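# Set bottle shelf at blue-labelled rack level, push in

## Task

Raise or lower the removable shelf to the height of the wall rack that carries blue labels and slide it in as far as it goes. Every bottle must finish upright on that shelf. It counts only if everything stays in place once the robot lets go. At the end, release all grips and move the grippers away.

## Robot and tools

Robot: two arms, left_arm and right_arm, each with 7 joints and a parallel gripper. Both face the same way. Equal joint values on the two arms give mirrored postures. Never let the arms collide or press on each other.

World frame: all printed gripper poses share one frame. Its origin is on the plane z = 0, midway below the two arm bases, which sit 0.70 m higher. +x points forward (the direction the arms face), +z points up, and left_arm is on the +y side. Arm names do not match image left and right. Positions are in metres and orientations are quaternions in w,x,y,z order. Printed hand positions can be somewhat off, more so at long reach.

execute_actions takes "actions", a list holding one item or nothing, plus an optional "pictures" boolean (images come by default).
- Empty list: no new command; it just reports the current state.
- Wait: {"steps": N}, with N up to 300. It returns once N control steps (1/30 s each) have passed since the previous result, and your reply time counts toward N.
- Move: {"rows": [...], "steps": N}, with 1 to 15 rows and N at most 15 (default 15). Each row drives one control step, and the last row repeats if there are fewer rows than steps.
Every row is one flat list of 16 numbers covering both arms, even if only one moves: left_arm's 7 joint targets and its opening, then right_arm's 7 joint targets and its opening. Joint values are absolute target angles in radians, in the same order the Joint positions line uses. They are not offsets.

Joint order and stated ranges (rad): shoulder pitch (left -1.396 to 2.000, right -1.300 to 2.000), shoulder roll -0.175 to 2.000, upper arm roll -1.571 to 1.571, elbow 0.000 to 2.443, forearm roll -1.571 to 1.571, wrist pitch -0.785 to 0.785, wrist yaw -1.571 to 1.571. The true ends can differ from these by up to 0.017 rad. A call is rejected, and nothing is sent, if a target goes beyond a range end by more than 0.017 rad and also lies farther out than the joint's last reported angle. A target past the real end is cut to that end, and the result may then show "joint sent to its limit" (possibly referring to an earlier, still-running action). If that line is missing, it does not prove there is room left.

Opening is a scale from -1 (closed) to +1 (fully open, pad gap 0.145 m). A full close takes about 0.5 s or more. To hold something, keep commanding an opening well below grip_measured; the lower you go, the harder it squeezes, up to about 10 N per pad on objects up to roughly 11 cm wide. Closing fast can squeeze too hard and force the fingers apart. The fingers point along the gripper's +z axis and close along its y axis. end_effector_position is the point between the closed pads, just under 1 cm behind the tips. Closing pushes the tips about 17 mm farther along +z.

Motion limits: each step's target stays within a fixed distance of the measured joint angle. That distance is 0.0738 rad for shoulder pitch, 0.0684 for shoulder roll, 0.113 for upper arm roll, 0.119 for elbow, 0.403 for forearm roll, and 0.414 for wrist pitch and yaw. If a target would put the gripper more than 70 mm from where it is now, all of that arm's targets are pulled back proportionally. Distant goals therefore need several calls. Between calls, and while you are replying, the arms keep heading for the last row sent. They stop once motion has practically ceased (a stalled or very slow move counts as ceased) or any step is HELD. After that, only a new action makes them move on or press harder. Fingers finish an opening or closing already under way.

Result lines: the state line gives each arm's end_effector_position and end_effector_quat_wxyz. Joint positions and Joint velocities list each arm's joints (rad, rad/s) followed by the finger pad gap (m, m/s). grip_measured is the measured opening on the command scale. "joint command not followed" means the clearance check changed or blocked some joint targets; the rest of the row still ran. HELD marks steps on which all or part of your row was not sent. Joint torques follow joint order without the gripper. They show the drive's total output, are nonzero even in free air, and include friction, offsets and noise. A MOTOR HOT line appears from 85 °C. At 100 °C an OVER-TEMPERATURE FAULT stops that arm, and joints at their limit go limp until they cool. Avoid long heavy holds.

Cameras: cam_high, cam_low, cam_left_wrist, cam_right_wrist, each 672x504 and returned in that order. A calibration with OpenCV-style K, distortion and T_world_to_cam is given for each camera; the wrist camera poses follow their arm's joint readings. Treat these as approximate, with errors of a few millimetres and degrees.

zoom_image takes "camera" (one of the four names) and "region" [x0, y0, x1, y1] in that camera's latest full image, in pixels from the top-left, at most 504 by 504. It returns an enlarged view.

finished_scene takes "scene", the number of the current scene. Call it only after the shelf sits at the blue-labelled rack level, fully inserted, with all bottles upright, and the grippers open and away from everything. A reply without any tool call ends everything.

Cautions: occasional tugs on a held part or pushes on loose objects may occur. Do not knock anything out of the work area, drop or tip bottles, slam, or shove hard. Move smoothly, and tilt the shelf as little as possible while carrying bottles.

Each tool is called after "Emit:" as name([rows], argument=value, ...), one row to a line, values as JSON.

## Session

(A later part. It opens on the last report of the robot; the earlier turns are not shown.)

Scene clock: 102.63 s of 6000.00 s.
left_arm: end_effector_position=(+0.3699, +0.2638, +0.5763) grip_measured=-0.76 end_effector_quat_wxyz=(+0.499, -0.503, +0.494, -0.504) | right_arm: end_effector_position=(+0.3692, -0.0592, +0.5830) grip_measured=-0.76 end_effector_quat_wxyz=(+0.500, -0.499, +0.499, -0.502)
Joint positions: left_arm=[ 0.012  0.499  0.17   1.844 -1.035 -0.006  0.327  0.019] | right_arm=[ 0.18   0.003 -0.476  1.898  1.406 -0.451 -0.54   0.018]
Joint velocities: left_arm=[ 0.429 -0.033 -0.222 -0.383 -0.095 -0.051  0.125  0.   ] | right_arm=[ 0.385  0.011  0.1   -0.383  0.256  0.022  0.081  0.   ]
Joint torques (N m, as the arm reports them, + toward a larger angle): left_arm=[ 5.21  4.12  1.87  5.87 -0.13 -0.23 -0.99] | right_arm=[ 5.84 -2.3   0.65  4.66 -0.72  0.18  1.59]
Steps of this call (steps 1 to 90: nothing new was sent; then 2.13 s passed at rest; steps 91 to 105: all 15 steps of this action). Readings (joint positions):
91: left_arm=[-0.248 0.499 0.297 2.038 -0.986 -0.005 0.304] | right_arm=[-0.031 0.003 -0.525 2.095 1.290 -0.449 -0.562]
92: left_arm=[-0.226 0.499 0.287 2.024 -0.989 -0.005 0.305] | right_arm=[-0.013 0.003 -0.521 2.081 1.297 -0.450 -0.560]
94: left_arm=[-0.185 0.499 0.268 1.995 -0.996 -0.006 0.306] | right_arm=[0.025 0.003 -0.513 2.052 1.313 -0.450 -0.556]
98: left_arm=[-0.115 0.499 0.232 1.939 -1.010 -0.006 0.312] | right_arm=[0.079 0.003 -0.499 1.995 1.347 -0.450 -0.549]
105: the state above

Emit:
execute_actions([
  {"rows": [[0.0362,0.5,0.1591,1.8303,-1.0476,-0.014,0.3051,-1,0.2079,0.0,-0.4715,1.8874,1.4049,-0.4477,-0.4929,-1],[0.0512,0.5,0.1508,1.8156,-1.0491,-0.014,0.3033,-1,0.2202,0.0,-0.4700,1.8725,1.4124,-0.4477,-0.4886,-1],[0.0663,0.5,0.1424,1.8009,-1.0507,-0.014,0.3016,-1,0.2325,0.0,-0.4684,1.8577,1.4199,-0.4477,-0.4844,-1],[0.0814,0.5,0.1341,1.7862,-1.0522,-0.014,0.2998,-1,0.2448,0.0,-0.4669,1.8429,1.4275,-0.4477,-0.4801,-1],[0.0965,0.5,0.1257,1.7715,-1.0538,-0.014,0.2980,-1,0.2571,0.0,-0.4653,1.8280,1.4350,-0.4477,-0.4759,-1],[0.1115,0.5,0.1173,1.7568,-1.0554,-0.014,0.2962,-1,0.2694,0.0,-0.4638,1.8132,1.4425,-0.4477,-0.4716,-1],[0.1266,0.5,0.1090,1.7421,-1.0569,-0.014,0.2944,-1,0.2817,0.0,-0.4622,1.7984,1.4500,-0.4477,-0.4674,-1],[0.1417,0.5,0.1006,1.7274,-1.0585,-0.014,0.2927,-1,0.2940,0.0,-0.4607,1.7835,1.4575,-0.4477,-0.4631,-1],[0.1568,0.5,0.0923,1.7127,-1.0600,-0.014,0.2909,-1,0.3063,0.0,-0.4591,1.7687,1.4650,-0.4477,-0.4589,-1],[0.1718,0.5,0.0839,1.6980,-1.0616,-0.014,0.2891,-1,0.3186,0.0,-0.4576,1.7539,1.4725,-0.4477,-0.4546,-1],[0.1869,0.5,0.0755,1.6833,-1.0632,-0.014,0.2873,-1,0.3309,0.0,-0.4560,1.7390,1.4800,-0.4477,-0.4504,-1],[0.2020,0.5,0.0672,1.6686,-1.0647,-0.014,0.2855,-1,0.3432,0.0,-0.4545,1.7242,1.4876,-0.4477,-0.4461,-1],[0.2171,0.5,0.0588,1.6539,-1.0663,-0.014,0.2838,-1,0.3555,0.0,-0.4529,1.7094,1.4951,-0.4477,-0.4419,-1],[0.2321,0.5,0.0505,1.6392,-1.0678,-0.014,0.2820,-1,0.3678,0.0,-0.4514,1.6945,1.5026,-0.4477,-0.4376,-1],[0.2472,0.5,0.0421,1.6245,-1.0694,-0.014,0.2802,-1,0.3801,0.0,-0.4498,1.6797,1.5101,-0.4477,-0.4334,-1]], "steps": 15},
], pictures=false)

Scene clock: 106.33 s of 6000.00 s.
left_arm: end_effector_position=(+0.4147, +0.2639, +0.5730) grip_measured=-0.76 end_effector_quat_wxyz=(+0.495, -0.507, +0.498, -0.500) | right_arm: end_effector_position=(+0.4139, -0.0590, +0.5805) grip_measured=-0.76 end_effector_quat_wxyz=(+0.498, -0.500, +0.502, -0.500)
Joint positions: left_arm=[ 0.236  0.499  0.045  1.623 -1.059 -0.006  0.315  0.018] | right_arm=[ 0.361  0.002 -0.453  1.675  1.521 -0.453 -0.481  0.018]
Joint velocities: left_arm=[ 0.363 -0.011 -0.208 -0.369 -0.168 -0.051  0.022  0.001] | right_arm=[ 0.341  0.099  0.037 -0.383  0.242  0.007  0.051  0.001]
Joint torques (N m, as the arm reports them, + toward a larger angle): left_arm=[ 7.73  4.05  1.89  5.86 -0.21 -0.24 -1.26] | right_arm=[ 7.52 -2.22  1.13  4.85 -0.78  0.24  1.57]
Steps of this call (steps 1 to 15: the robot went on to your last target; steps 16 to 90: nothing new was sent; then 0.20 s passed at rest; steps 91 to 105: all 15 steps of this action). Readings (joint positions):
91: left_arm=[0.025 0.499 0.163 1.832 -1.038 -0.006 0.329] | right_arm=[0.189 0.003 -0.473 1.886 1.416 -0.450 -0.535]
92: left_arm=[0.040 0.499 0.155 1.816 -1.039 -0.006 0.329] | right_arm=[0.200 0.003 -0.473 1.870 1.421 -0.452 -0.532]
94: left_arm=[0.072 0.499 0.136 1.784 -1.043 -0.006 0.329] | right_arm=[0.230 0.003 -0.468 1.836 1.438 -0.452 -0.528]
98: left_arm=[0.133 0.499 0.104 1.726 -1.049 -0.006 0.326] | right_arm=[0.278 0.002 -0.463 1.779 1.467 -0.453 -0.511]
105: the state above

Emit:
execute_actions([
  {"rows": [[0.2510,0.5,0.0400,1.6208,-1.0698,-0.014,0.2798,-1,0.3832,0.0,-0.4494,1.6760,1.5120,-0.4477,-0.4323,-1],[0.2547,0.5,0.0379,1.6172,-1.0702,-0.014,0.2793,-1,0.3863,0.0,-0.4490,1.6723,1.5139,-0.4477,-0.4313,-1],[0.2585,0.5,0.0358,1.6135,-1.0706,-0.014,0.2789,-1,0.3893,0.0,-0.4486,1.6686,1.5157,-0.4477,-0.4302,-1],[0.2622,0.5,0.0337,1.6098,-1.0710,-0.014,0.2784,-1,0.3924,0.0,-0.4482,1.6649,1.5176,-0.4477,-0.4292,-1],[0.2660,0.5,0.0317,1.6061,-1.0713,-0.014,0.2780,-1,0.3955,0.0,-0.4479,1.6611,1.5195,-0.4477,-0.4281,-1],[0.2698,0.5,0.0296,1.6025,-1.0717,-0.014,0.2775,-1,0.3986,0.0,-0.4475,1.6574,1.5214,-0.4477,-0.4270,-1],[0.2735,0.5,0.0275,1.5988,-1.0721,-0.014,0.2771,-1,0.4016,0.0,-0.4471,1.6537,1.5232,-0.4477,-0.4260,-1],[0.2773,0.5,0.0254,1.5951,-1.0725,-0.014,0.2766,-1,0.4047,0.0,-0.4467,1.6500,1.5251,-0.4477,-0.4249,-1]], "steps": 15},
], pictures=false)

Scene clock: 110.67 s of 6000.00 s.
left_arm: end_effector_position=(+0.4192, +0.2638, +0.5705) grip_measured=-0.76 end_effector_quat_wxyz=(+0.495, -0.508, +0.500, -0.498) | right_arm: end_effector_position=(+0.4185, -0.0594, +0.5774) grip_measured=-0.76 end_effector_quat_wxyz=(+0.497, -0.501, +0.505, -0.497)
Joint positions: left_arm=[ 0.256  0.499  0.028  1.595 -1.063 -0.006  0.307  0.018] | right_arm=[ 0.376  0.002 -0.451  1.646  1.539 -0.454 -0.47   0.018]
Joint velocities: left_arm=[-0.055 -0.055  0.002 -0.002 -0.022 -0.007 -0.007  0.   ] | right_arm=[-0.055  0.033  0.007 -0.012 -0.051  0.037  0.007 -0.   ]
Joint torques (N m, as the arm reports them, + toward a larger angle): left_arm=[11.77  3.98  1.49  4.79 -0.23 -0.21 -1.14] | right_arm=[10.2  -2.34  1.22  4.07 -0.6   0.26  1.69]
Steps of this call (steps 1 to 15: the robot went on to your last target; steps 16 to 90: nothing new was sent; then 0.83 s passed at rest; steps 91 to 105: all 15 steps of this action). Readings (joint positions):
91: left_arm=[0.243 0.499 0.042 1.618 -1.060 -0.006 0.310] | right_arm=[0.367 0.002 -0.451 1.670 1.529 -0.452 -0.475]
92: left_arm=[0.244 0.499 0.041 1.617 -1.061 -0.006 0.309] | right_arm=[0.367 0.002 -0.451 1.667 1.529 -0.452 -0.474]
94: left_arm=[0.247 0.499 0.038 1.612 -1.062 -0.006 0.308] | right_arm=[0.373 0.002 -0.451 1.659 1.533 -0.452 -0.471]
98: left_arm=[0.256 0.499 0.029 1.597 -1.063 -0.006 0.307] | right_arm=[0.376 0.002 -0.451 1.648 1.538 -0.454 -0.470]
105: the state above

Emit:
execute_actions([
  {"rows": [[0.2729,0.5,0.0278,1.5994,-1.0721,-0.014,0.2771,-1,0.4011,0.0,-0.4472,1.6543,1.5229,-0.4477,-0.4262,-1],[0.2685,0.5,0.0303,1.6037,-1.0716,-0.014,0.2777,-1,0.3976,0.0,-0.4476,1.6587,1.5208,-0.4477,-0.4274,-1],[0.2641,0.5,0.0327,1.6079,-1.0712,-0.014,0.2782,-1,0.3940,0.0,-0.4481,1.6630,1.5186,-0.4477,-0.4287,-1],[0.2597,0.5,0.0351,1.6122,-1.0707,-0.014,0.2787,-1,0.3904,0.0,-0.4485,1.6673,1.5164,-0.4477,-0.4299,-1],[0.2567,0.5,0.0342,1.6101,-1.0709,-0.014,0.2766,-1,0.3863,0.0,-0.4484,1.6646,1.5185,-0.4477,-0.4289,-1],[0.2537,0.5,0.0333,1.6080,-1.0710,-0.014,0.2744,-1,0.3822,0.0,-0.4482,1.6619,1.5206,-0.4477,-0.4280,-1],[0.2508,0.5,0.0325,1.6059,-1.0712,-0.014,0.2723,-1,0.3781,0.0,-0.4481,1.6591,1.5226,-0.4477,-0.4270,-1],[0.2478,0.5,0.0316,1.6038,-1.0713,-0.014,0.2702,-1,0.3740,0.0,-0.4480,1.6564,1.5247,-0.4477,-0.4260,-1],[0.2448,0.5,0.0307,1.6017,-1.0715,-0.014,0.2680,-1,0.3699,0.0,-0.4478,1.6537,1.5268,-0.4477,-0.4251,-1],[0.2418,0.5,0.0298,1.5995,-1.0716,-0.014,0.2659,-1,0.3658,0.0,-0.4477,1.6510,1.5289,-0.4477,-0.4241,-1],[0.2388,0.5,0.0289,1.5974,-1.0718,-0.014,0.2637,-1,0.3617,0.0,-0.4475,1.6483,1.5310,-0.4477,-0.4232,-1],[0.2358,0.5,0.0280,1.5953,-1.0719,-0.014,0.2616,-1,0.3576,0.0,-0.4474,1.6456,1.5331,-0.4477,-0.4222,-1],[0.2329,0.5,0.0272,1.5932,-1.0721,-0.014,0.2595,-1,0.3535,0.0,-0.4473,1.6428,1.5351,-0.4477,-0.4212,-1],[0.2299,0.5,0.0263,1.5911,-1.0722,-0.014,0.2573,-1,0.3494,0.0,-0.4471,1.6401,1.5372,-0.4477,-0.4203,-1],[0.2269,0.5,0.0254,1.5890,-1.0724,-0.014,0.2552,-1,0.3453,0.0,-0.4470,1.6374,1.5393,-0.4477,-0.4193,-1]], "steps": 15},
], pictures=false)

Scene clock: 118.90 s of 6000.00 s.
left_arm: end_effector_position=(+0.4160, +0.2641, +0.5644) grip_measured=-0.76 end_effector_quat_wxyz=(+0.497, -0.505, +0.499, -0.499) | right_arm: end_effector_position=(+0.4158, -0.0593, +0.5704) grip_measured=-0.76 end_effector_quat_wxyz=(+0.499, -0.500, +0.502, -0.498)
Joint positions: left_arm=[ 0.23   0.499  0.029  1.592 -1.064 -0.009  0.271  0.018] | right_arm=[ 0.348  0.002 -0.449  1.641  1.541 -0.451 -0.429  0.018]
Joint velocities: left_arm=[-0.033 -0.055 -0.012 -0.027  0.007 -0.022 -0.212 -0.   ] | right_arm=[-0.055 -0.077 -0.002 -0.046 -0.037 -0.007  0.139  0.   ]
Joint torques (N m, as the arm reports them, + toward a larger angle): left_arm=[ 5.29  4.05  1.42  4.23 -0.21 -0.14 -0.65] | right_arm=[ 4.32 -2.15  0.71  2.91 -0.27  0.16  0.51]
Steps of this call (steps 1 to 15: the robot went on to your last target; steps 16 to 90: nothing new was sent; then 4.73 s passed at rest; steps 91 to 105: all 15 steps of this action). Readings (joint positions):
91: left_arm=[0.256 0.499 0.028 1.595 -1.063 -0.006 0.307] | right_arm=[0.376 0.002 -0.451 1.646 1.539 -0.454 -0.470]
92: left_arm=[0.256 0.499 0.028 1.595 -1.063 -0.006 0.307] | right_arm=[0.376 0.002 -0.451 1.647 1.539 -0.454 -0.470]
94: left_arm=[0.254 0.499 0.030 1.599 -1.063 -0.006 0.307] | right_arm=[0.375 0.002 -0.451 1.649 1.538 -0.454 -0.470]
98: left_arm=[0.247 0.499 0.030 1.600 -1.064 -0.006 0.300] | right_arm=[0.367 0.002 -0.451 1.649 1.539 -0.453 -0.465]
105: the state above

Emit:
execute_actions([
  {"steps": 20},
], pictures=true)

Scene clock: 119.57 s of 6000.00 s.
left_arm: end_effector_position=(+0.4159, +0.2640, +0.5644) grip_measured=-0.76 end_effector_quat_wxyz=(+0.497, -0.505, +0.499, -0.500) | right_arm: end_effector_position=(+0.4157, -0.0592, +0.5705) grip_measured=-0.76 end_effector_quat_wxyz=(+0.500, -0.499, +0.502, -0.499)
Joint positions: left_arm=[ 0.229  0.499  0.028  1.591 -1.064 -0.009  0.267  0.018] | right_arm=[ 0.347  0.002 -0.449  1.64   1.542 -0.451 -0.424  0.018]
Joint velocities: left_arm=[-0.055  0.033  0.002  0.002 -0.037 -0.037  0.037 -0.   ] | right_arm=[ 0.055  0.011 -0.017 -0.002 -0.037 -0.022  0.037 -0.   ]
Joint torques (N m, as the arm reports them, + toward a larger angle): left_arm=[ 5.57  4.22  1.44  4.35 -0.2  -0.12 -0.69] | right_arm=[ 4.39 -2.06  0.91  2.98 -0.28  0.15  0.59]
Steps of this call (steps 1 to 15: the robot went on to your last target; steps 16 to 20: nothing new was sent). Readings (joint positions):
1: left_arm=[0.229 0.499 0.028 1.591 -1.064 -0.009 0.268] | right_arm=[0.347 0.002 -0.449 1.640 1.541 -0.451 -0.426]
2: left_arm=[0.229 0.499 0.028 1.591 -1.064 -0.009 0.267] | right_arm=[0.347 0.002 -0.449 1.640 1.541 -0.451 -0.425]
4: left_arm=[0.229 0.499 0.028 1.591 -1.064 -0.009 0.267] | right_arm=[0.347 0.002 -0.449 1.640 1.542 -0.451 -0.424]
8: left_arm=[0.229 0.499 0.028 1.591 -1.064 -0.009 0.267] | right_arm=[0.347 0.002 -0.449 1.640 1.542 -0.451 -0.424]
20: the state above
All arms were judged still, so your last target was given up. Only a new action makes them travel on or press farther. Fingers that are still opening or closing keep moving.
camera_calibration (this result's frames):
cam_left_wrist: T_world_to_cam=[[-0.338542, -0.0364174, -0.940246, 0.676537], [-0.246099, 0.967896, 0.0511212, -0.178575], [0.908199, 0.2487, -0.336635, -0.202215], [0, 0, 0, 1]] pos_world=[0.36874, 0.24777, 0.577168]
cam_right_wrist: T_world_to_cam=[[0.367255, -0.04109, -0.929212, 0.379013], [-0.245305, 0.959375, -0.139376, 0.240916], [0.89719, 0.279127, 0.342255, -0.502192], [0, 0, 0, 1]] pos_world=[0.370465, -0.07538, 0.55764]

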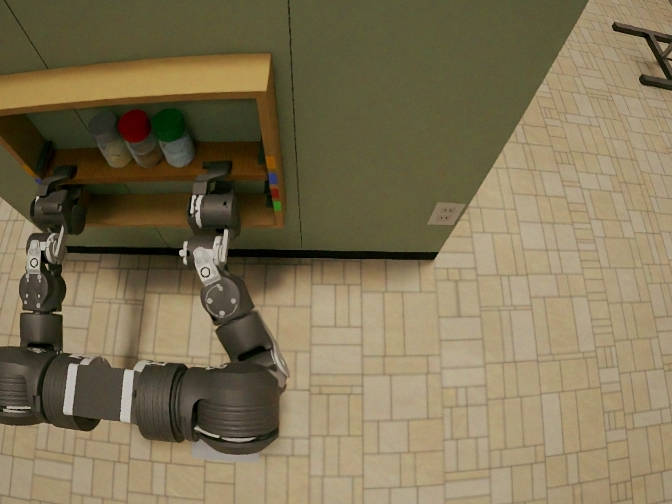

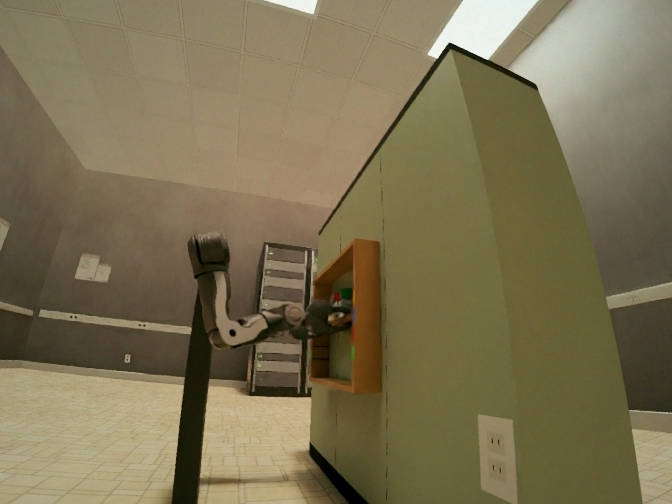

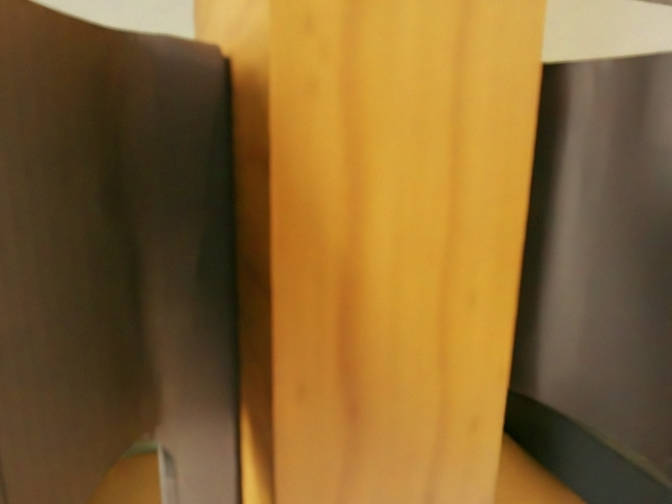

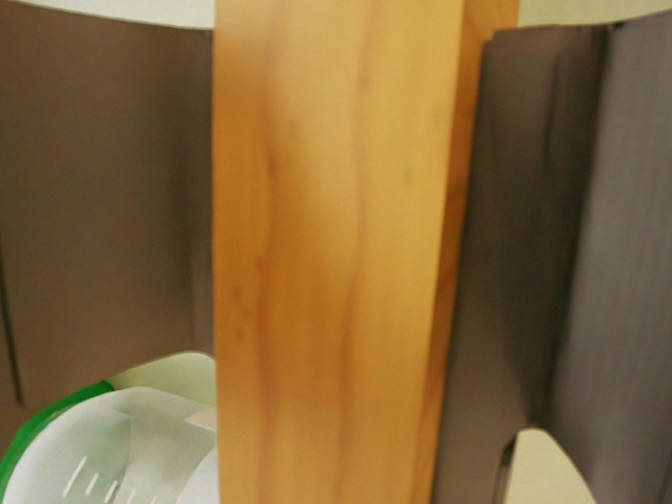

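Emit:
execute_actions([
  {"rows": [[0.2269,0.5,0.0254,1.5890,-1.0724,-0.014,0.2552,-0.95,0.3453,0.0,-0.4470,1.6374,1.5393,-0.4477,-0.4193,-0.95],[0.2269,0.5,0.0254,1.5890,-1.0724,-0.014,0.2552,-0.9,0.3453,0.0,-0.4470,1.6374,1.5393,-0.4477,-0.4193,-0.9],[0.2269,0.5,0.0254,1.5890,-1.0724,-0.014,0.2552,-0.85,0.3453,0.0,-0.4470,1.6374,1.5393,-0.4477,-0.4193,-0.85],[0.2269,0.5,0.0254,1.5890,-1.0724,-0.014,0.2552,-0.8,0.3453,0.0,-0.4470,1.6374,1.5393,-0.4477,-0.4193,-0.8],[0.2269,0.5,0.0254,1.5890,-1.0724,-0.014,0.2552,-0.75,0.3453,0.0,-0.4470,1.6374,1.5393,-0.4477,-0.4193,-0.75],[0.2269,0.5,0.0254,1.5890,-1.0724,-0.014,0.2552,-0.7,0.3453,0.0,-0.4470,1.6374,1.5393,-0.4477,-0.4193,-0.7],[0.2269,0.5,0.0254,1.5890,-1.0724,-0.014,0.2552,-0.65,0.3453,0.0,-0.4470,1.6374,1.5393,-0.4477,-0.4193,-0.65],[0.2269,0.5,0.0254,1.5890,-1.0724,-0.014,0.2552,-0.6,0.3453,0.0,-0.4470,1.6374,1.5393,-0.4477,-0.4193,-0.6],[0.2269,0.5,0.0254,1.5890,-1.0724,-0.014,0.2552,-0.55,0.3453,0.0,-0.4470,1.6374,1.5393,-0.4477,-0.4193,-0.55],[0.2269,0.5,0.0254,1.5890,-1.0724,-0.014,0.2552,-0.5,0.3453,0.0,-0.4470,1.6374,1.5393,-0.4477,-0.4193,-0.5],[0.2269,0.5,0.0254,1.5890,-1.0724,-0.014,0.2552,-0.45,0.3453,0.0,-0.4470,1.6374,1.5393,-0.4477,-0.4193,-0.45],[0.2269,0.5,0.0254,1.5890,-1.0724,-0.014,0.2552,-0.4,0.3453,0.0,-0.4470,1.6374,1.5393,-0.4477,-0.4193,-0.4],[0.2269,0.5,0.0254,1.5890,-1.0724,-0.014,0.2552,-0.35,0.3453,0.0,-0.4470,1.6374,1.5393,-0.4477,-0.4193,-0.35],[0.2269,0.5,0.0254,1.5890,-1.0724,-0.014,0.2552,-0.3,0.3453,0.0,-0.4470,1.6374,1.5393,-0.4477,-0.4193,-0.3],[0.2269,0.5,0.0254,1.5890,-1.0724,-0.014,0.2552,-0.25,0.3453,0.0,-0.4470,1.6374,1.5393,-0.4477,-0.4193,-0.25]], "steps": 15},
], pictures=false)

Scene clock: 122.77 s of 6000.00 s.
left_arm: end_effector_position=(+0.4158, +0.2641, +0.5647) grip_measured=-0.25 end_effector_quat_wxyz=(+0.500, -0.502, +0.499, -0.499) | right_arm: end_effector_position=(+0.4156, -0.0592, +0.5695) grip_measured=-0.25 end_effector_quat_wxyz=(+0.499, -0.500, +0.502, -0.499)
Joint positions: left_arm=[ 0.228  0.499  0.028  1.59  -1.071 -0.011  0.26   0.057] | right_arm=[ 0.345  0.002 -0.449  1.639  1.541 -0.45  -0.424  0.057]
Joint velocities: left_arm=[ 0.011  0.011 -0.007  0.002 -0.007  0.037  0.007  0.009] | right_arm=[-0.055 -0.055  0.002 -0.002 -0.095 -0.037  0.007  0.009]
Joint torques (N m, as the arm reports them, + toward a larger angle): left_arm=[ 5.83  4.01  1.56  4.48 -0.03 -0.07 -0.51] | right_arm=[ 4.72 -2.11  0.81  3.28 -0.29  0.13  0.54]
Steps of this call (steps 1 to 81: nothing new was sent; steps 82 to 96: all 15 steps of this action). Readings (joint positions):
82: left_arm=[0.229 0.499 0.028 1.591 -1.064 -0.009 0.267] | right_arm=[0.347 0.002 -0.449 1.640 1.542 -0.451 -0.424]
83: left_arm=[0.229 0.499 0.028 1.591 -1.064 -0.009 0.267] | right_arm=[0.347 0.002 -0.449 1.640 1.542 -0.451 -0.424]
85: left_arm=[0.229 0.499 0.028 1.591 -1.064 -0.009 0.267] | right_arm=[0.347 0.002 -0.449 1.640 1.542 -0.451 -0.424]
89: left_arm=[0.228 0.499 0.028 1.590 -1.070 -0.011 0.261] | right_arm=[0.345 0.002 -0.449 1.639 1.541 -0.450 -0.424]
96: the state above

Emit:
execute_actions([
  {"rows": [[0.2126,0.5,0.0349,1.6057,-1.0706,-0.014,0.2600,-0.2,0.3343,0.0,-0.4487,1.6541,1.5308,-0.4477,-0.4269,-0.2],[0.1984,0.5,0.0443,1.6223,-1.0689,-0.014,0.2649,-0.2,0.3232,0.0,-0.4505,1.6708,1.5224,-0.4477,-0.4345,-0.2],[0.1841,0.5,0.0538,1.6390,-1.0671,-0.014,0.2697,-0.2,0.3122,0.0,-0.4522,1.6876,1.5139,-0.4477,-0.4421,-0.2],[0.1699,0.5,0.0633,1.6557,-1.0654,-0.014,0.2746,-0.2,0.3011,0.0,-0.4540,1.7043,1.5055,-0.4477,-0.4496,-0.2],[0.1556,0.5,0.0728,1.6723,-1.0636,-0.014,0.2794,-0.2,0.2901,0.0,-0.4557,1.7210,1.4970,-0.4477,-0.4572,-0.2],[0.1414,0.5,0.0822,1.6890,-1.0618,-0.014,0.2843,-0.2,0.2790,0.0,-0.4574,1.7377,1.4885,-0.4477,-0.4648,-0.2],[0.1271,0.5,0.0917,1.7057,-1.0601,-0.014,0.2891,-0.2,0.2680,0.0,-0.4592,1.7544,1.4801,-0.4477,-0.4724,-0.2],[0.1129,0.5,0.1012,1.7223,-1.0583,-0.014,0.2940,-0.2,0.2569,0.0,-0.4609,1.7712,1.4716,-0.4477,-0.4800,-0.2],[0.0986,0.5,0.1107,1.7390,-1.0566,-0.014,0.2988,-0.2,0.2459,0.0,-0.4627,1.7879,1.4632,-0.4477,-0.4876,-0.2],[0.0844,0.5,0.1201,1.7557,-1.0548,-0.014,0.3037,-0.2,0.2348,0.0,-0.4644,1.8046,1.4547,-0.4477,-0.4952,-0.2],[0.0701,0.5,0.1296,1.7723,-1.0530,-0.014,0.3085,-0.2,0.2238,0.0,-0.4661,1.8213,1.4462,-0.4477,-0.5028,-0.2],[0.0559,0.5,0.1391,1.7890,-1.0513,-0.014,0.3134,-0.2,0.2127,0.0,-0.4679,1.8380,1.4378,-0.4477,-0.5103,-0.2],[0.0416,0.5,0.1486,1.8057,-1.0495,-0.014,0.3182,-0.2,0.2017,0.0,-0.4696,1.8548,1.4293,-0.4477,-0.5179,-0.2],[0.0274,0.5,0.1580,1.8223,-1.0478,-0.014,0.3231,-0.2,0.1906,0.0,-0.4714,1.8715,1.4209,-0.4477,-0.5255,-0.2],[0.0131,0.5,0.1675,1.8390,-1.0460,-0.014,0.3279,-0.2,0.1796,0.0,-0.4731,1.8882,1.4124,-0.4477,-0.5331,-0.2]], "steps": 15},
], pictures=false)

Scene clock: 127.40 s of 6000.00 s.
left_arm: end_effector_position=(+0.3711, +0.2636, +0.5761) grip_measured=-0.20 end_effector_quat_wxyz=(+0.504, -0.497, +0.497, -0.502) | right_arm: end_effector_position=(+0.3714, -0.0588, +0.5801) grip_measured=-0.20 end_effector_quat_wxyz=(+0.503, -0.498, +0.500, -0.499)
Joint positions: left_arm=[ 0.017  0.5    0.164  1.835 -1.05  -0.012  0.315  0.061] | right_arm=[ 0.181  0.001 -0.47   1.881  1.424 -0.448 -0.519  0.061]
Joint velocities: left_arm=[-0.385  0.055  0.232  0.462  0.051 -0.066  0.037 -0.   ] | right_arm=[-0.297 -0.033 -0.046  0.447 -0.256 -0.051 -0.154  0.   ]
Joint torques (N m, as the arm reports them, + toward a larger angle): left_arm=[ 4.18  3.84  2.24  4.6   0.03 -0.07 -0.19] | right_arm=[ 4.16 -1.98 -0.11  3.75 -0.22  0.09  0.28]
Steps of this call (steps 1 to 15: the robot went on to your last target; steps 16 to 90: nothing new was sent; then 1.13 s passed at rest; steps 91 to 105: all 15 steps of this action). Readings (joint positions):
91: left_arm=[0.221 0.499 0.031 1.599 -1.071 -0.011 0.260] | right_arm=[0.340 0.002 -0.449 1.645 1.538 -0.450 -0.424]
92: left_arm=[0.204 0.500 0.040 1.618 -1.070 -0.011 0.260] | right_arm=[0.327 0.002 -0.449 1.662 1.532 -0.450 -0.427]
94: left_arm=[0.173 0.500 0.059 1.651 -1.068 -0.012 0.264] | right_arm=[0.301 0.002 -0.451 1.697 1.517 -0.450 -0.438]
98: left_arm=[0.117 0.500 0.098 1.719 -1.062 -0.012 0.281] | right_arm=[0.259 0.001 -0.458 1.765 1.483 -0.449 -0.466]
105: the state above

Emit:
execute_actions([
  {"rows": [[-0.0051,0.5,0.1765,1.8527,-1.0425,-0.014,0.3258,-0.2,0.1650,0.0,-0.4765,1.9022,1.4040,-0.4477,-0.5345,-0.2],[-0.0233,0.5,0.1855,1.8664,-1.0389,-0.014,0.3237,-0.2,0.1504,0.0,-0.4800,1.9162,1.3957,-0.4477,-0.5358,-0.2],[-0.0414,0.5,0.1946,1.8802,-1.0354,-0.014,0.3216,-0.2,0.1358,0.0,-0.4834,1.9303,1.3873,-0.4477,-0.5372,-0.2],[-0.0596,0.5,0.2036,1.8939,-1.0319,-0.014,0.3195,-0.2,0.1212,0.0,-0.4869,1.9443,1.3790,-0.4477,-0.5385,-0.2],[-0.0778,0.5,0.2126,1.9076,-1.0284,-0.014,0.3174,-0.2,0.1066,0.0,-0.4903,1.9583,1.3706,-0.4477,-0.5399,-0.2],[-0.0960,0.5,0.2216,1.9213,-1.0248,-0.014,0.3153,-0.2,0.0920,0.0,-0.4938,1.9723,1.3623,-0.4477,-0.5412,-0.2],[-0.1142,0.5,0.2306,1.9350,-1.0213,-0.014,0.3132,-0.2,0.0774,0.0,-0.4972,1.9863,1.3539,-0.4477,-0.5426,-0.2],[-0.1323,0.5,0.2397,1.9488,-1.0178,-0.014,0.3112,-0.2,0.0628,0.0,-0.5007,2.0004,1.3456,-0.4477,-0.5439,-0.2],[-0.1505,0.5,0.2487,1.9625,-1.0143,-0.014,0.3091,-0.2,0.0482,0.0,-0.5041,2.0144,1.3372,-0.4477,-0.5453,-0.2],[-0.1687,0.5,0.2577,1.9762,-1.0107,-0.014,0.3070,-0.2,0.0336,0.0,-0.5076,2.0284,1.3289,-0.4477,-0.5466,-0.2],[-0.1869,0.5,0.2667,1.9899,-1.0072,-0.014,0.3049,-0.2,0.0190,0.0,-0.5110,2.0424,1.3205,-0.4477,-0.5480,-0.2],[-0.2051,0.5,0.2757,2.0036,-1.0037,-0.014,0.3028,-0.2,0.0044,0.0,-0.5145,2.0564,1.3122,-0.4477,-0.5493,-0.2],[-0.2232,0.5,0.2848,2.0174,-1.0002,-0.014,0.3007,-0.2,-0.0102,0.0,-0.5179,2.0705,1.3038,-0.4477,-0.5507,-0.2],[-0.2414,0.5,0.2938,2.0311,-0.9966,-0.014,0.2986,-0.2,-0.0248,0.0,-0.5214,2.0845,1.2955,-0.4477,-0.5520,-0.2],[-0.2596,0.5,0.3028,2.0448,-0.9931,-0.014,0.2965,-0.2,-0.0394,0.0,-0.5248,2.0985,1.2871,-0.4477,-0.5534,-0.2]], "steps": 15},
], pictures=true)

Scene clock: 131.23 s of 6000.00 s.
left_arm: end_effector_position=(+0.3210, +0.2639, +0.5722) grip_measured=-0.20 end_effector_quat_wxyz=(+0.499, -0.502, +0.503, -0.496) | right_arm: end_effector_position=(+0.3213, -0.0581, +0.5789) grip_measured=-0.20 end_effector_quat_wxyz=(+0.501, -0.501, +0.501, -0.497)
Joint positions: left_arm=[-0.257  0.5    0.3    2.041 -0.999 -0.012  0.304  0.061] | right_arm=[-0.038  0.001 -0.523  2.092  1.299 -0.447 -0.547  0.061]
Joint velocities: left_arm=[-0.516  0.099  0.232  0.383  0.081 -0.037 -0.066 -0.   ] | right_arm=[-0.407 -0.011 -0.1    0.393 -0.3   -0.037 -0.066  0.   ]
Joint torques (N m, as the arm reports them, + toward a larger angle): left_arm=[ 3.04  3.7   2.27  4.61  0.06 -0.06 -0.48] | right_arm=[ 2.85 -1.97 -0.25  3.76 -0.21  0.06  0.27]
Steps of this call (steps 1 to 15: the robot went on to your last target; steps 16 to 90: nothing new was sent; then 0.33 s passed at rest; steps 91 to 105: all 15 steps of this action). Readings (joint positions):
91: left_arm=[0.004 0.500 0.172 1.848 -1.046 -0.012 0.321] | right_arm=[0.172 0.001 -0.473 1.894 1.411 -0.448 -0.529]
92: left_arm=[-0.017 0.500 0.182 1.863 -1.043 -0.012 0.321] | right_arm=[0.156 0.001 -0.475 1.908 1.405 -0.448 -0.530]
94: left_arm=[-0.058 0.500 0.200 1.889 -1.037 -0.012 0.321] | right_arm=[0.121 0.001 -0.486 1.938 1.390 -0.448 -0.532]
98: left_arm=[-0.129 0.500 0.237 1.945 -1.023 -0.012 0.318] | right_arm=[0.065 0.001 -0.498 1.994 1.357 -0.448 -0.538]
105: the state above
camera_calibration (this result's frames):
cam_left_wrist: T_world_to_cam=[[-0.342047, -0.0250434, -0.939349, 0.649392], [-0.245418, 0.96733, 0.063575, -0.209462], [0.907069, 0.252279, -0.337018, -0.113732], [0, 0, 0, 1]] pos_world=[0.273879, 0.247574, 0.584992]
cam_right_wrist: T_world_to_cam=[[0.36727, -0.0377914, -0.929346, 0.421815], [-0.250552, 0.958219, -0.137982, 0.21869], [0.895732, 0.283526, 0.342456, -0.420101], [0, 0, 0, 1]] pos_world=[0.276171, -0.0745028, 0.566054]

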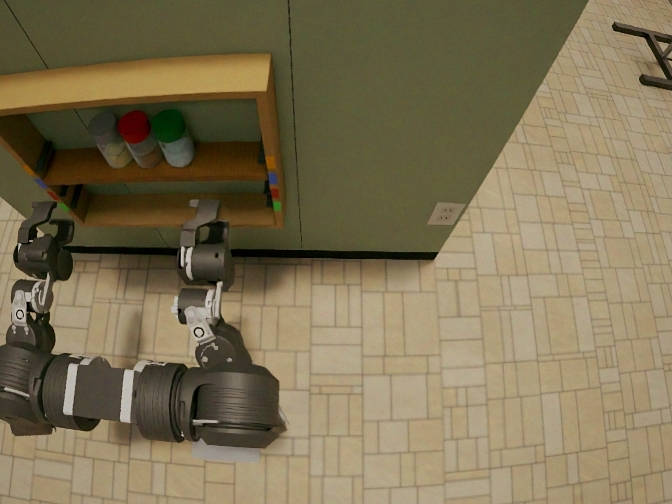

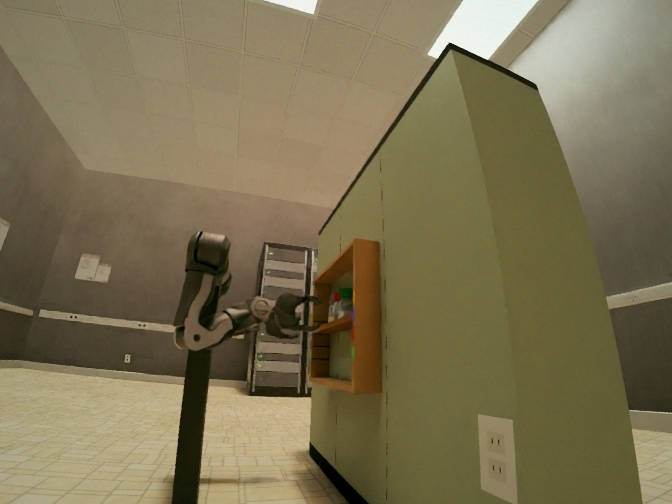

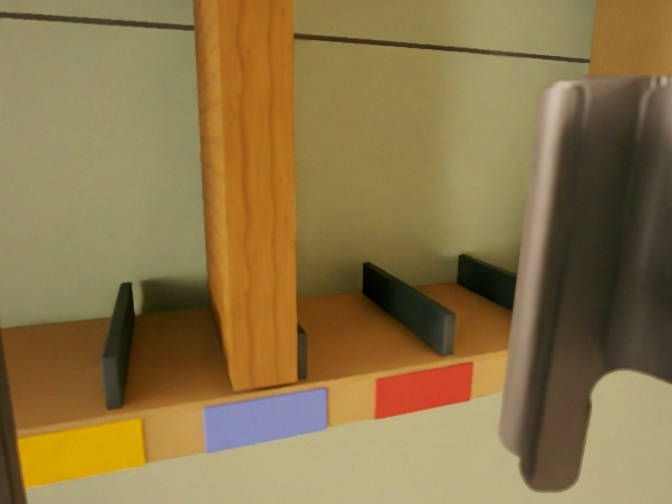

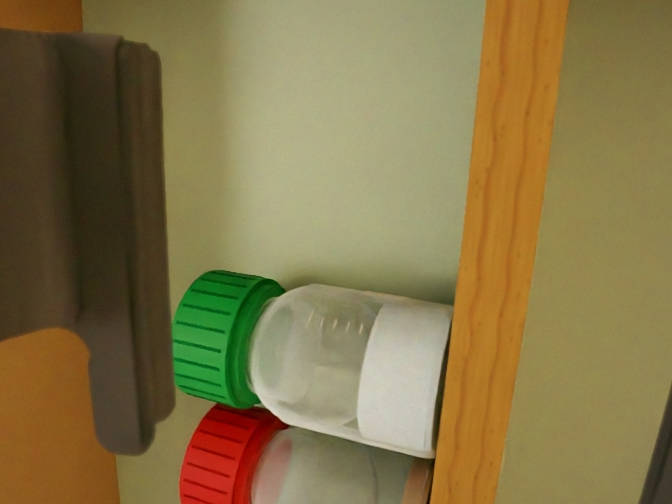

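Emit:
execute_actions([
  {"steps": 10},
], pictures=false)

Scene clock: 131.67 s of 6000.00 s.
left_arm: end_effector_position=(+0.3203, +0.2636, +0.5738) grip_measured=-0.20 end_effector_quat_wxyz=(+0.500, -0.501, +0.501, -0.498) | right_arm: end_effector_position=(+0.3201, -0.0584, +0.5800) grip_measured=-0.20 end_effector_quat_wxyz=(+0.501, -0.500, +0.499, -0.500)
Joint positions: left_arm=[-0.26   0.5    0.302  2.046 -0.995 -0.012  0.301  0.061] | right_arm=[-0.042  0.001 -0.525  2.098  1.289 -0.447 -0.549  0.061]
Joint velocities: left_arm=[-0.055 -0.077  0.012 -0.007 -0.11  -0.139 -0.022 -0.   ] | right_arm=[ 0.011 -0.033 -0.012 -0.017  0.066  0.022 -0.007  0.   ]
Joint torques (N m, as the arm reports them, + toward a larger angle): left_arm=[ 2.29  3.77  2.07  4.3   0.05 -0.09 -0.53] | right_arm=[ 2.81 -2.01 -0.1   3.32 -0.25  0.07  0.33]
Steps of this call (steps 1 to 13: the robot went on to your last target). Readings (joint positions):
1: left_arm=[-0.264 0.500 0.302 2.046 -0.997 -0.012 0.303] | right_arm=[-0.044 0.001 -0.525 2.098 1.294 -0.447 -0.548]
2: left_arm=[-0.262 0.500 0.302 2.046 -0.996 -0.012 0.303] | right_arm=[-0.043 0.001 -0.525 2.098 1.292 -0.447 -0.548]
4: left_arm=[-0.260 0.500 0.302 2.046 -0.995 -0.012 0.301] | right_arm=[-0.042 0.001 -0.525 2.098 1.290 -0.447 -0.549]
8: left_arm=[-0.260 0.500 0.302 2.046 -0.995 -0.012 0.301] | right_arm=[-0.042 0.001 -0.525 2.098 1.289 -0.447 -0.549]
13: the state above

Emit:
finished_scene(scene=2)

The scene is finished: the task was done.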